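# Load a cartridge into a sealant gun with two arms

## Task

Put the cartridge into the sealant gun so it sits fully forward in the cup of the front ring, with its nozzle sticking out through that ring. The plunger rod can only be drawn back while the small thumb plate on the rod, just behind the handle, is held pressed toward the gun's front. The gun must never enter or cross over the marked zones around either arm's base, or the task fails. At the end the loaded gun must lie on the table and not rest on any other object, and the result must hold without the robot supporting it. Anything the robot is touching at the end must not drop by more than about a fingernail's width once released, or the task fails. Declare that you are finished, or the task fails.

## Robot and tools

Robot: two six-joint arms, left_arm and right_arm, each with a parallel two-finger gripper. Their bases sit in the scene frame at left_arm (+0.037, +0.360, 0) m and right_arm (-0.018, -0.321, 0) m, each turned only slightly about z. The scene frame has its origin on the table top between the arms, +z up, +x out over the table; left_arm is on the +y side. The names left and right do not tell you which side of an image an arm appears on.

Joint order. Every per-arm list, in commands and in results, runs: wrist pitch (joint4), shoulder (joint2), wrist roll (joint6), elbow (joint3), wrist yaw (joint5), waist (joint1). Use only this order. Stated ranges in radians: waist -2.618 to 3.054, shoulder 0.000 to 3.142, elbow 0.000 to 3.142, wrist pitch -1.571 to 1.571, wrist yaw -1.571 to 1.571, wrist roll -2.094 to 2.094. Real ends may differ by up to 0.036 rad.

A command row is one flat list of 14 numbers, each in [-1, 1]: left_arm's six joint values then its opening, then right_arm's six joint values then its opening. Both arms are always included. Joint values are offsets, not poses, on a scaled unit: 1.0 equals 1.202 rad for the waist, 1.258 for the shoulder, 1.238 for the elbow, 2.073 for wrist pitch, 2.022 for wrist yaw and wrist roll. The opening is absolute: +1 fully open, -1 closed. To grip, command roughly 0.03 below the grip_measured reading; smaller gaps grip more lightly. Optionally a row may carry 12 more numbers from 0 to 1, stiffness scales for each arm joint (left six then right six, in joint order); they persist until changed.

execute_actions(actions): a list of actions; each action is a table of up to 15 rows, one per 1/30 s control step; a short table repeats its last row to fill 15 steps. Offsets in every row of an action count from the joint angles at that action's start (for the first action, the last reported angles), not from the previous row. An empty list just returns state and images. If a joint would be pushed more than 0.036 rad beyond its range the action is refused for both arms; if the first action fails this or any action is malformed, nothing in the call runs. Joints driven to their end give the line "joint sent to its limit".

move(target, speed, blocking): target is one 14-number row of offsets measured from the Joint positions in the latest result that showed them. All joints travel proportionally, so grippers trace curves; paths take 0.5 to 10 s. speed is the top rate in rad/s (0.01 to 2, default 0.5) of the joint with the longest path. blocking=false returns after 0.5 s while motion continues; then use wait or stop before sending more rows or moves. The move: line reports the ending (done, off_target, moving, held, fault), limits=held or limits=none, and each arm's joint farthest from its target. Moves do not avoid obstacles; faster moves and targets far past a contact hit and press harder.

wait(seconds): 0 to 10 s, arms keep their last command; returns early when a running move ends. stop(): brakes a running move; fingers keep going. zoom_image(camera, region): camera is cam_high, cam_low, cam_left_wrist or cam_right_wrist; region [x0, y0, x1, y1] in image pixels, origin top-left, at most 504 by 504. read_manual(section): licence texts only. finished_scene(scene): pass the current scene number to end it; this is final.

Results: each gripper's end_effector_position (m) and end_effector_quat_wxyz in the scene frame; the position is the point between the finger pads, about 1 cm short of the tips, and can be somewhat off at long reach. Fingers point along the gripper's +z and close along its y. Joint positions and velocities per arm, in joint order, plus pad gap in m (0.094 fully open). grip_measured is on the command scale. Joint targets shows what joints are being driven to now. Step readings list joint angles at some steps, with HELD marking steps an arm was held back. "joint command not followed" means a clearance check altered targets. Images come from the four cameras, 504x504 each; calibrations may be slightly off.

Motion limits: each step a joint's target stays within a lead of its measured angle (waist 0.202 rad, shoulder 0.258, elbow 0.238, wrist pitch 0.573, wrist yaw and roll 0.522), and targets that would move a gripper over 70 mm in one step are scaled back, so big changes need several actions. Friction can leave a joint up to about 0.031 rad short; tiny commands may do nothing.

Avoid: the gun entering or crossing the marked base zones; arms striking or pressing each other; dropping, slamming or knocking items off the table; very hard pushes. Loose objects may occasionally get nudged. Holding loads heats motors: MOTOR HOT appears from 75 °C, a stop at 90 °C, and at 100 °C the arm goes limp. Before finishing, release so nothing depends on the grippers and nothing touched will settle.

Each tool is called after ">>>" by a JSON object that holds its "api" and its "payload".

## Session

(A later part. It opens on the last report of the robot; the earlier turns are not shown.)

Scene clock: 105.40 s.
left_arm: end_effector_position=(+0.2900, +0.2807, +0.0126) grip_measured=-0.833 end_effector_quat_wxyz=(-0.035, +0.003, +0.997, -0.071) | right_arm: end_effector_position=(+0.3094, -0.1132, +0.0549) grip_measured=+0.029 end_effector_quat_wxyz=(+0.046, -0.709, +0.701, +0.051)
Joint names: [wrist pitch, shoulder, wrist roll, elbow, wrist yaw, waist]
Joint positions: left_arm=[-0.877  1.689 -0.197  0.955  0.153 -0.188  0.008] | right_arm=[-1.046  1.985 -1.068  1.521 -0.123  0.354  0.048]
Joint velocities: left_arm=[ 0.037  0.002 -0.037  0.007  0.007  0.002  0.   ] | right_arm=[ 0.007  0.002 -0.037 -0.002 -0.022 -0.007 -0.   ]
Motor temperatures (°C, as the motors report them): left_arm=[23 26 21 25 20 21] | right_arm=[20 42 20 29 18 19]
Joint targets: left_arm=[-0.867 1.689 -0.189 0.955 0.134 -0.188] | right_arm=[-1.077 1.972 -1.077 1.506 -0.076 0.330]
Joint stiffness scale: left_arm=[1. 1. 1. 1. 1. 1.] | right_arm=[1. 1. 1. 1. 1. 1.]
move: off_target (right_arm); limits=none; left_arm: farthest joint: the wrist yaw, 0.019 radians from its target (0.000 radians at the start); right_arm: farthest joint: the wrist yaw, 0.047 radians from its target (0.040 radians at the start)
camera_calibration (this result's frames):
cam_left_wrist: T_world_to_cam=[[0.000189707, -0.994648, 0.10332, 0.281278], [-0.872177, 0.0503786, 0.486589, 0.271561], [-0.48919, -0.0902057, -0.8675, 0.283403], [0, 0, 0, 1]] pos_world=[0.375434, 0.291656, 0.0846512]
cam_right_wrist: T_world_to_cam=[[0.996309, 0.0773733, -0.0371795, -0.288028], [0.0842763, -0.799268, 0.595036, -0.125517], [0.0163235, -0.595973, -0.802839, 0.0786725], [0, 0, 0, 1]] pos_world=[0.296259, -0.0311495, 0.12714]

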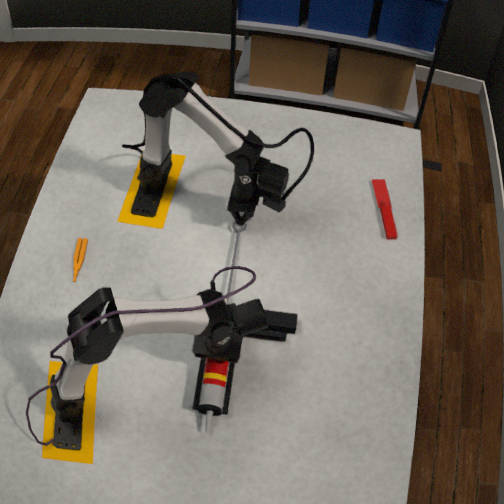

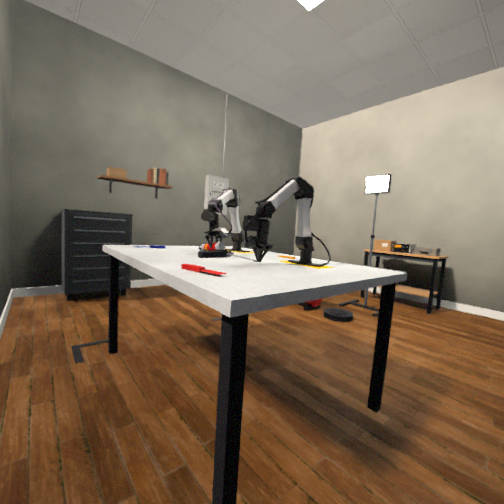

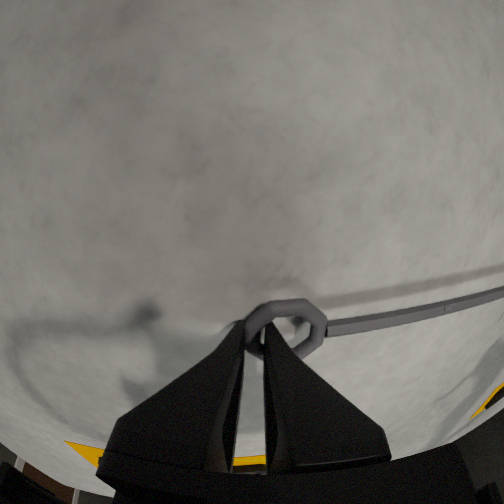

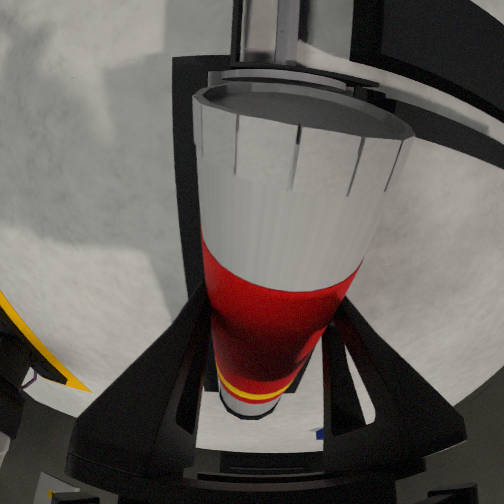

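Rear cleared. Lower more while keeping forward push.

>>> {"api": "move", "payload": {"target": [0.005,0,0.004,0,-0.009,0,-1,-0.015,0.015,0,-0.02,0.03,-0.015,-0.1], "speed": 0.05}}

>>> {"api": "execute_actions", "payload": {"actions": [[[0.005,0,0.004,0,0,0,-1,0,0,0,0,0,0,0.06]],[[0.005,0,0.004,0,0,0,-1,0,0,0,0,0,0,0.3]]]}}

Scene clock: 107.33 s.
left_arm: end_effector_position=(+0.2904, +0.2802, +0.0126) grip_measured=-0.833 end_effector_quat_wxyz=(-0.034, +0.002, +0.997, -0.072) | right_arm: end_effector_position=(+0.3086, -0.1145, +0.0466) grip_measured=+0.029 end_effector_quat_wxyz=(+0.037, -0.709, +0.702, +0.051)
Joint names: [wrist pitch, shoulder, wrist roll, elbow, wrist yaw, waist]
Joint positions: left_arm=[-0.875  1.689 -0.198  0.955  0.156 -0.188  0.008] | right_arm=[-1.038  2.003 -1.068  1.514 -0.119  0.354  0.048]
Joint velocities: left_arm=[ 0.007 -0.002  0.022  0.012 -0.037  0.002 -0.001] | right_arm=[ 0.022  0.002 -0.037  0.012  0.007  0.002 -0.   ]
Motor temperatures (°C, as the motors report them): left_arm=[23 26 21 25 20 21] | right_arm=[20 42 20 29 18 19]
Joint targets: left_arm=[-0.867 1.689 -0.188 0.955 0.135 -0.188] | right_arm=[-1.077 2.005 -1.068 1.496 -0.063 0.336]
Joint stiffness scale: left_arm=[1. 1. 1. 1. 1. 1.] | right_arm=[1. 1. 1. 1. 1. 1.]
move: off_target (left_arm, right_arm); limits=none; left_arm: farthest joint: the wrist yaw, 0.021 radians from its target (0.018 radians at the start); right_arm: farthest joint: the wrist yaw, 0.057 radians from its target (0.061 radians at the start)
camera_calibration (this result's frames):
cam_left_wrist: T_world_to_cam=[[0.00167586, -0.994343, 0.106202, 0.280183], [-0.872795, 0.0503812, 0.48548, 0.272074], [-0.488085, -0.0935059, -0.867773, 0.284185], [0, 0, 0, 1]] pos_world=[0.375702, 0.291463, 0.0847656]
cam_right_wrist: T_world_to_cam=[[0.995746, 0.0770118, -0.0505929, -0.286664], [0.091922, -0.792153, 0.603361, -0.123473], [0.00638855, -0.605444, -0.795862, 0.0729285], [0, 0, 0, 1]] pos_world=[0.296329, -0.031579, 0.118037]

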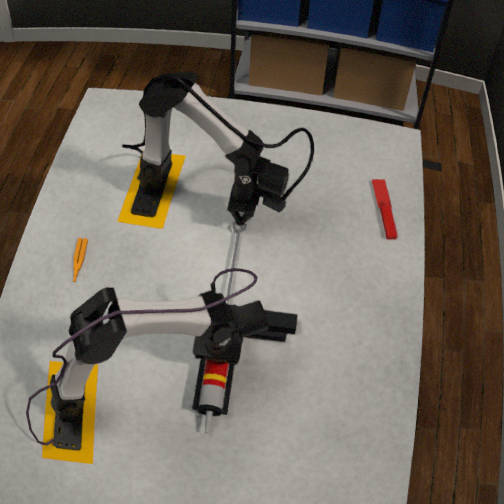

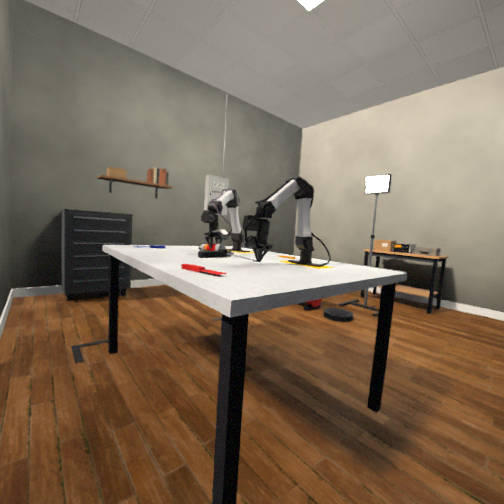

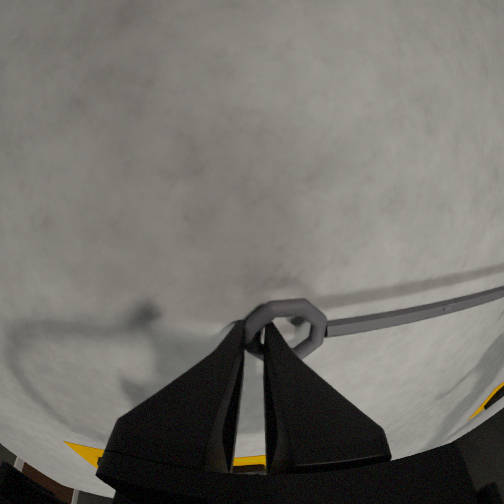

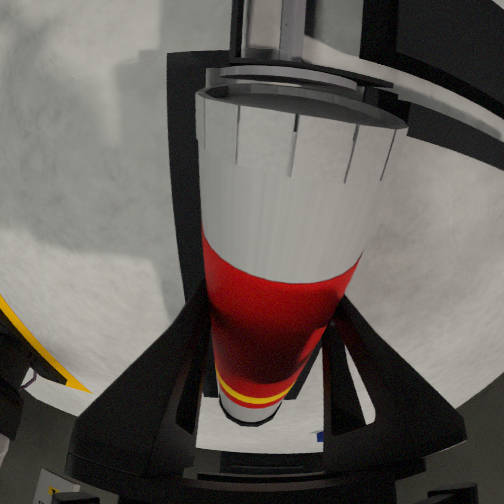

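Scene clock: 108.33 s.
left_arm: end_effector_position=(+0.2904, +0.2800, +0.0127) grip_measured=-0.833 end_effector_quat_wxyz=(-0.034, +0.002, +0.997, -0.073) | right_arm: end_effector_position=(+0.3088, -0.1138, +0.0467) grip_measured=+0.298 end_effector_quat_wxyz=(+0.039, -0.710, +0.702, +0.052)
Joint names: [wrist pitch, shoulder, wrist roll, elbow, wrist yaw, waist]
Joint positions: left_arm=[-0.875  1.689 -0.198  0.955  0.157 -0.188  0.008] | right_arm=[-1.035  2.003 -1.068  1.514 -0.122  0.354  0.061]
Joint velocities: left_arm=[-0.037  0.007 -0.037 -0.002  0.037  0.017 -0.001] | right_arm=[-0.007  0.012 -0.007  0.007 -0.022  0.002  0.   ]
Motor temperatures (°C, as the motors report them): left_arm=[23 26 21 25 20 21] | right_arm=[20 42 20 29 18 19]
Joint targets: left_arm=[-0.865 1.689 -0.190 0.955 0.157 -0.188] | right_arm=[-1.035 2.003 -1.068 1.514 -0.122 0.354]
Joint stiffness scale: left_arm=[1. 1. 1. 1. 1. 1.] | right_arm=[1. 1. 1. 1. 1. 1.]
Step readings (joint positions; steps 1 to 15: 1st action; 16 to 30: 2nd action):
0: left_arm=[-0.875 1.689 -0.198 0.955 0.156 -0.188] | right_arm=[-1.038 2.003 -1.068 1.514 -0.119 0.354]
1: left_arm=[-0.875 1.689 -0.198 0.955 0.157 -0.188] | right_arm=[-1.036 2.003 -1.068 1.514 -0.121 0.354]
2: left_arm=[-0.875 1.689 -0.198 0.955 0.157 -0.188] | right_arm=[-1.036 2.003 -1.068 1.514 -0.122 0.354]
4: left_arm=[-0.875 1.689 -0.198 0.955 0.157 -0.188] | right_arm=[-1.035 2.003 -1.068 1.514 -0.122 0.354]
8: left_arm=[-0.875 1.689 -0.198 0.955 0.157 -0.188] | right_arm=[-1.035 2.003 -1.068 1.514 -0.122 0.354]
15: left_arm=[-0.875 1.689 -0.198 0.955 0.157 -0.188] | right_arm=[-1.035 2.003 -1.068 1.514 -0.122 0.354]
16: left_arm=[-0.875 1.689 -0.198 0.955 0.157 -0.188] | right_arm=[-1.035 2.003 -1.068 1.514 -0.122 0.354]
17: left_arm=[-0.875 1.689 -0.198 0.955 0.157 -0.188] | right_arm=[-1.035 2.003 -1.068 1.514 -0.122 0.354]
19: left_arm=[-0.876 1.689 -0.198 0.955 0.157 -0.188] | right_arm=[-1.035 2.003 -1.068 1.514 -0.122 0.354]
23: left_arm=[-0.875 1.689 -0.198 0.955 0.157 -0.188] | right_arm=[-1.035 2.003 -1.068 1.514 -0.122 0.354]
30: Joint positions above
camera_calibration (this result's frames):
cam_left_wrist: T_world_to_cam=[[0.00174407, -0.994224, 0.107314, 0.279923], [-0.872683, 0.0508868, 0.485628, 0.271859], [-0.488284, -0.0944984, -0.867554, 0.284508], [0, 0, 0, 1]] pos_world=[0.375679, 0.291357, 0.0847635]
cam_right_wrist: T_world_to_cam=[[0.995752, 0.0776498, -0.0494765, -0.286915], [0.0917765, -0.793983, 0.600972, -0.123004], [0.00738188, -0.60296, -0.797737, 0.0734948], [0, 0, 0, 1]] pos_world=[0.296442, -0.0310701, 0.118356]

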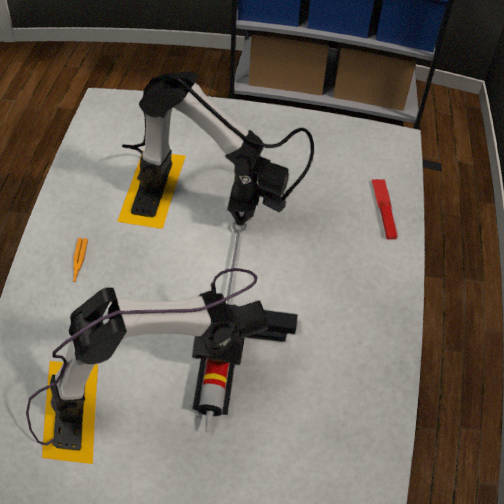

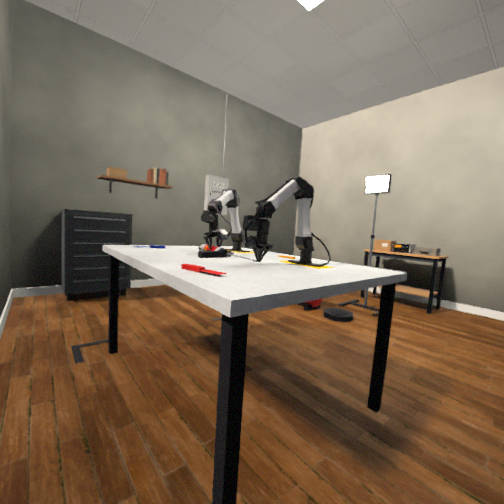

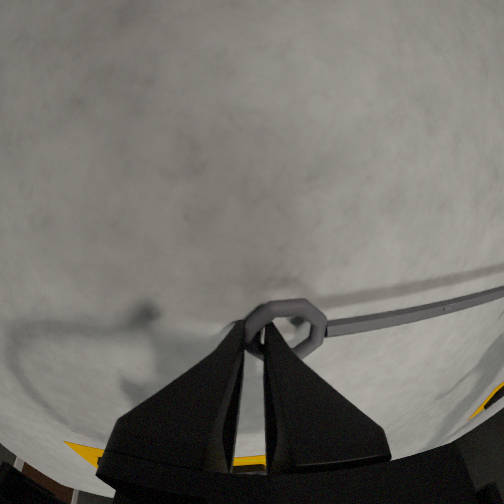

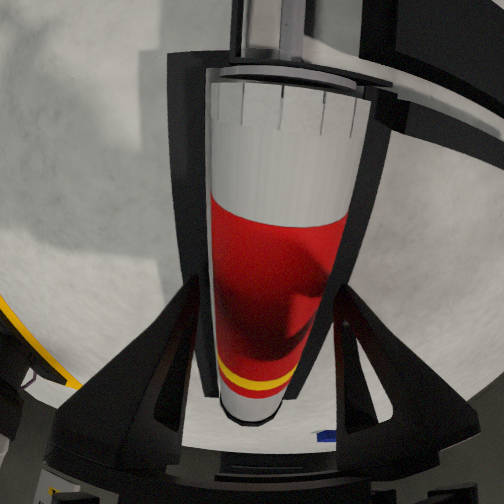

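>>> {"api": "move", "payload": {"target": [0.005,0,0.025,0,-0.02,0.05,-1,-0.05,-0.12,0,0,0,0,0.3], "speed": 0.1}}

>>> {"api": "execute_actions", "payload": {"actions": [[[0,0,0,0,0,0,-0.55,0,0,0,0,0,0,0.3]]]}}

>>> {"api": "move", "payload": {"target": [-0.1,-0.07,0,0.12,0,0,-0.55,0,0,0,0,0,0,0.3], "speed": 0.25}}

Scene clock: 110.73 s.
left_arm: end_effector_position=(+0.2933, +0.2867, +0.0131) grip_measured=-0.833 end_effector_quat_wxyz=(-0.032, +0.004, +0.996, -0.083) | right_arm: end_effector_position=(+0.2950, -0.1215, +0.0956) grip_measured=+0.298 end_effector_quat_wxyz=(+0.064, -0.710, +0.700, +0.045)
Joint names: [wrist pitch, shoulder, wrist roll, elbow, wrist yaw, waist]
Joint positions: left_arm=[-0.873  1.689 -0.156  0.955  0.174 -0.15   0.008] | right_arm=[-1.124  1.862 -1.068  1.514 -0.122  0.354  0.061]
Joint velocities: left_arm=[ 0.022  0.002 -0.007 -0.007  0.022 -0.017  0.001] | right_arm=[-0.022 -0.007 -0.022  0.007 -0.022  0.007  0.001]
Motor temperatures (°C, as the motors report them): left_arm=[23 26 21 25 20 21] | right_arm=[20 42 20 29 18 19]
Joint targets: left_arm=[-0.865 1.689 -0.148 0.955 0.116 -0.128] | right_arm=[-1.139 1.852 -1.068 1.514 -0.122 0.354]
Joint stiffness scale: left_arm=[1. 1. 1. 1. 1. 1.] | right_arm=[1. 1. 1. 1. 1. 1.]
move: off_target (left_arm); limits=none; left_arm: farthest joint: the wrist yaw, 0.057 radians from its target (0.040 radians at the start); right_arm: farthest joint: the wrist pitch, 0.014 radians from its target (0.103 radians at the start)
camera_calibration (this result's frames):
cam_left_wrist: T_world_to_cam=[[-0.0014744, -0.991871, 0.127236, 0.286574], [-0.875221, 0.0628268, 0.479626, 0.271271], [-0.483722, -0.110652, -0.868199, 0.290294], [0, 0, 0, 1]] pos_world=[0.378266, 0.299323, 0.0854618]
cam_right_wrist: T_world_to_cam=[[0.996926, 0.0783078, -0.00239583, -0.274972], [0.0649516, -0.809017, 0.584186, -0.149594], [0.0438081, -0.582546, -0.811616, 0.101072], [0, 0, 0, 1]] pos_world=[0.279415, -0.0406125, 0.168763]

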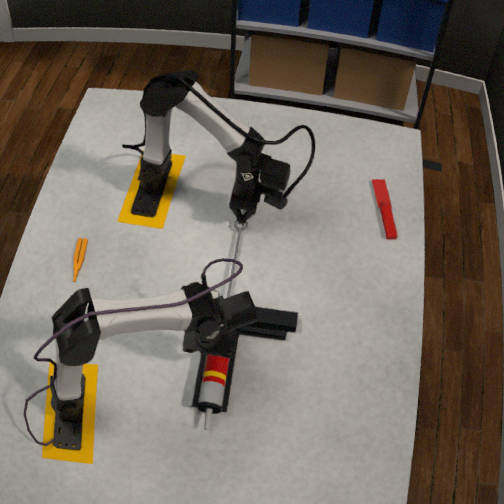

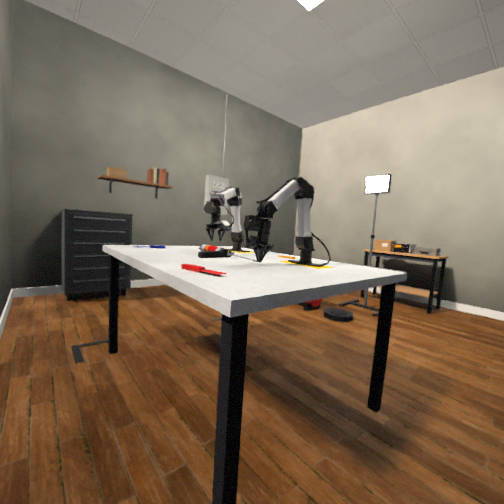

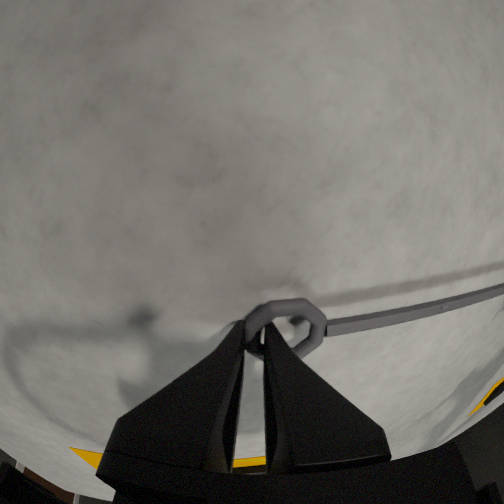

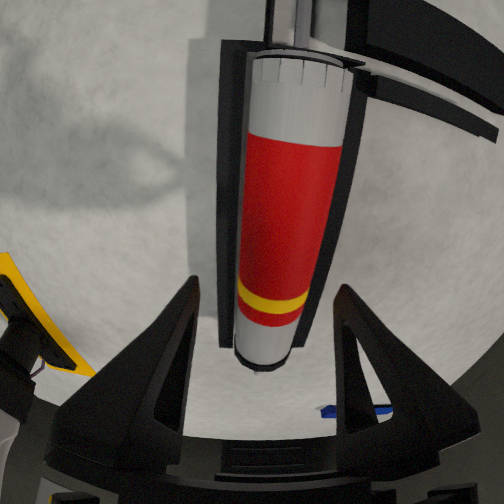

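Scene clock: 111.23 s.
left_arm: end_effector_position=(+0.2933, +0.2866, +0.0131) grip_measured=-0.553 end_effector_quat_wxyz=(-0.032, +0.004, +0.996, -0.083) | right_arm: end_effector_position=(+0.2950, -0.1215, +0.0956) grip_measured=+0.298 end_effector_quat_wxyz=(+0.064, -0.710, +0.700, +0.045)
Joint names: [wrist pitch, shoulder, wrist roll, elbow, wrist yaw, waist]
Joint positions: left_arm=[-0.873  1.689 -0.156  0.955  0.175 -0.15   0.021] | right_arm=[-1.124  1.862 -1.068  1.514 -0.122  0.354  0.061]
Joint velocities: left_arm=[ 0.007 -0.007  0.081 -0.017 -0.037 -0.007  0.   ] | right_arm=[ 0.022 -0.017  0.007  0.002  0.037 -0.002 -0.   ]
Motor temperatures (°C, as the motors report them): left_arm=[23 27 21 25 20 21] | right_arm=[20 42 20 29 18 19]
Joint targets: left_arm=[-0.873 1.689 -0.156 0.955 0.174 -0.150] | right_arm=[-1.124 1.862 -1.068 1.514 -0.122 0.354]
Joint stiffness scale: left_arm=[1. 1. 1. 1. 1. 1.] | right_arm=[1. 1. 1. 1. 1. 1.]
Step readings (joint positions):
0: left_arm=[-0.873 1.689 -0.156 0.955 0.174 -0.150] | right_arm=[-1.124 1.862 -1.068 1.514 -0.122 0.354]
1: left_arm=[-0.873 1.689 -0.156 0.955 0.175 -0.150] | right_arm=[-1.124 1.862 -1.068 1.514 -0.122 0.354]
2: left_arm=[-0.873 1.689 -0.156 0.955 0.175 -0.150] | right_arm=[-1.124 1.862 -1.068 1.514 -0.122 0.354]
4: left_arm=[-0.873 1.689 -0.156 0.955 0.175 -0.150] | right_arm=[-1.124 1.862 -1.068 1.514 -0.122 0.354]
8: left_arm=[-0.873 1.689 -0.156 0.955 0.175 -0.150] | right_arm=[-1.124 1.862 -1.068 1.514 -0.122 0.354]
15: Joint positions above
camera_calibration (this result's frames):
cam_left_wrist: T_world_to_cam=[[-0.00143112, -0.991776, 0.127982, 0.286394], [-0.875161, 0.0631635, 0.479691, 0.271135], [-0.483829, -0.111318, -0.868054, 0.29051], [0, 0, 0, 1]] pos_world=[0.378254, 0.299252, 0.0854642]
cam_right_wrist: T_world_to_cam=[[0.996926, 0.0783078, -0.00239583, -0.274972], [0.0649516, -0.809017, 0.584186, -0.149594], [0.0438081, -0.582546, -0.811616, 0.101072], [0, 0, 0, 1]] pos_world=[0.279415, -0.0406125, 0.168763]

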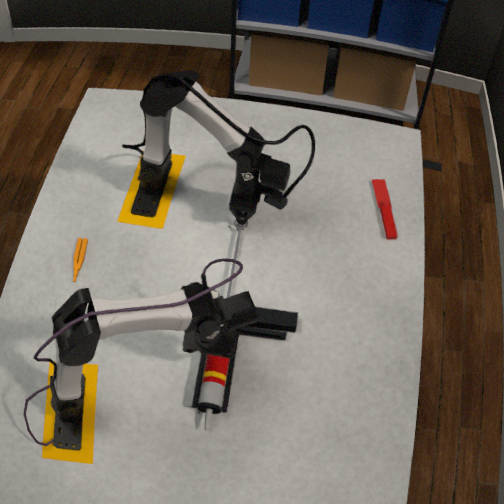

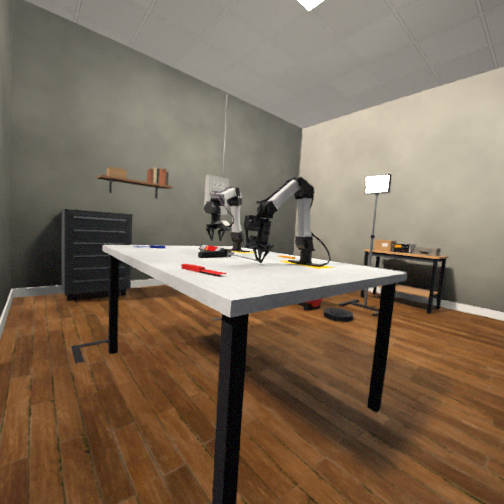

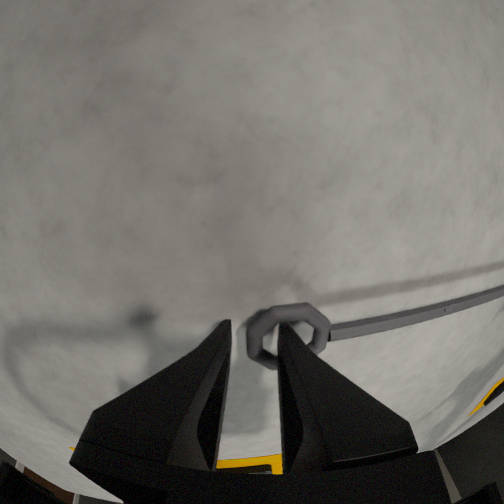

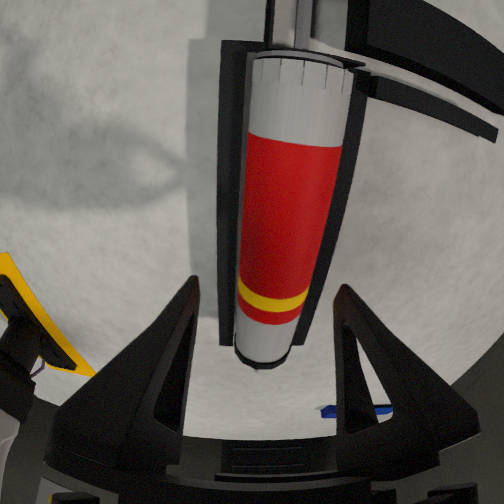

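Scene clock: 112.73 s.
left_arm: end_effector_position=(+0.2919, +0.2869, +0.0582) grip_measured=-0.553 end_effector_quat_wxyz=(-0.036, +0.004, +0.996, -0.082) | right_arm: end_effector_position=(+0.2950, -0.1215, +0.0956) grip_measured=+0.298 end_effector_quat_wxyz=(+0.064, -0.710, +0.700, +0.045)
Joint names: [wrist pitch, shoulder, wrist roll, elbow, wrist yaw, waist]
Joint positions: left_arm=[-1.07   1.622 -0.156  1.076  0.175 -0.15   0.021] | right_arm=[-1.124  1.862 -1.068  1.514 -0.122  0.354  0.061]
Joint velocities: left_arm=[ 0.11   0.007  0.051 -0.002  0.051 -0.007  0.001] | right_arm=[-0.037 -0.007 -0.095 -0.007  0.007 -0.017 -0.   ]
Motor temperatures (°C, as the motors report them): left_arm=[23 27 21 26 20 21] | right_arm=[20 42 20 29 18 19]
Joint targets: left_arm=[-1.080 1.600 -0.156 1.104 0.175 -0.150] | right_arm=[-1.124 1.862 -1.068 1.514 -0.122 0.354]
Joint stiffness scale: left_arm=[1. 1. 1. 1. 1. 1.] | right_arm=[1. 1. 1. 1. 1. 1.]
move: off_target (left_arm); limits=none; left_arm: farthest joint: the elbow, 0.028 radians from its target (0.148 radians at the start); right_arm: farthest joint: the waist, 0.000 radians from its target (0.000 radians at the start)
camera_calibration (this result's frames):
cam_left_wrist: T_world_to_cam=[[-0.000282674, -0.99197, 0.126472, 0.280675], [-0.870795, 0.0624236, 0.487667, 0.246752], [-0.491646, -0.109993, -0.863821, 0.330602], [0, 0, 0, 1]] pos_world=[0.377489, 0.299382, 0.129751]
cam_right_wrist: T_world_to_cam=[[0.996926, 0.0783078, -0.00239583, -0.274972], [0.0649516, -0.809017, 0.584186, -0.149594], [0.0438081, -0.582546, -0.811616, 0.101072], [0, 0, 0, 1]] pos_world=[0.279415, -0.0406125, 0.168763]

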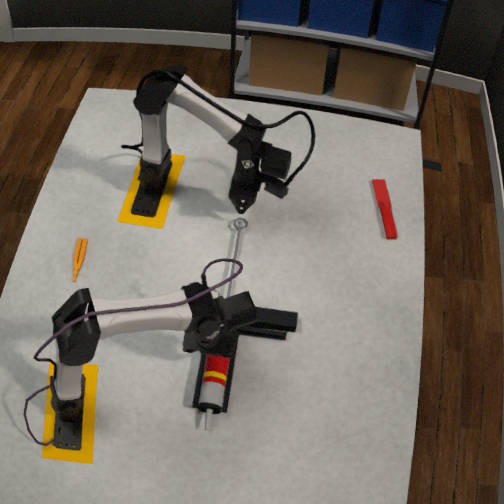

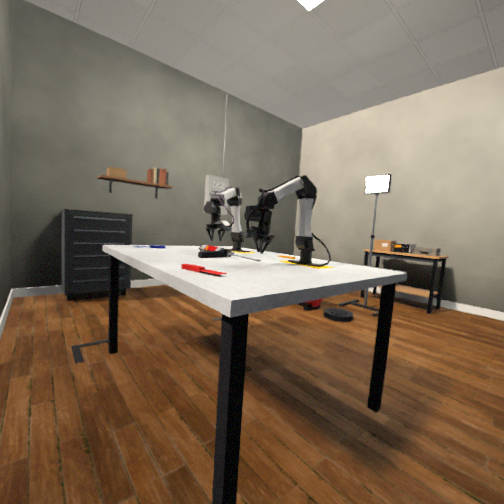

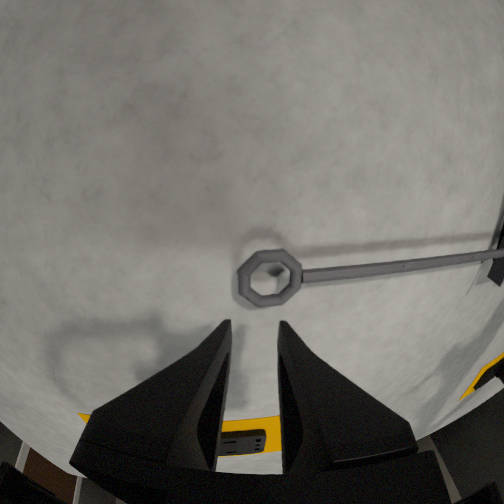

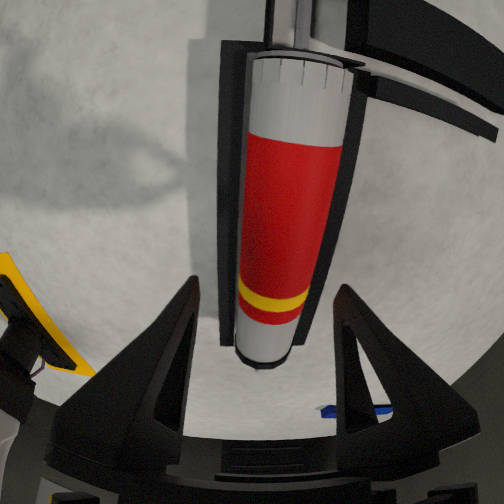

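>>> {"api": "finished_scene", "payload": {"scene": 1}}

The scene is finished: the task was done.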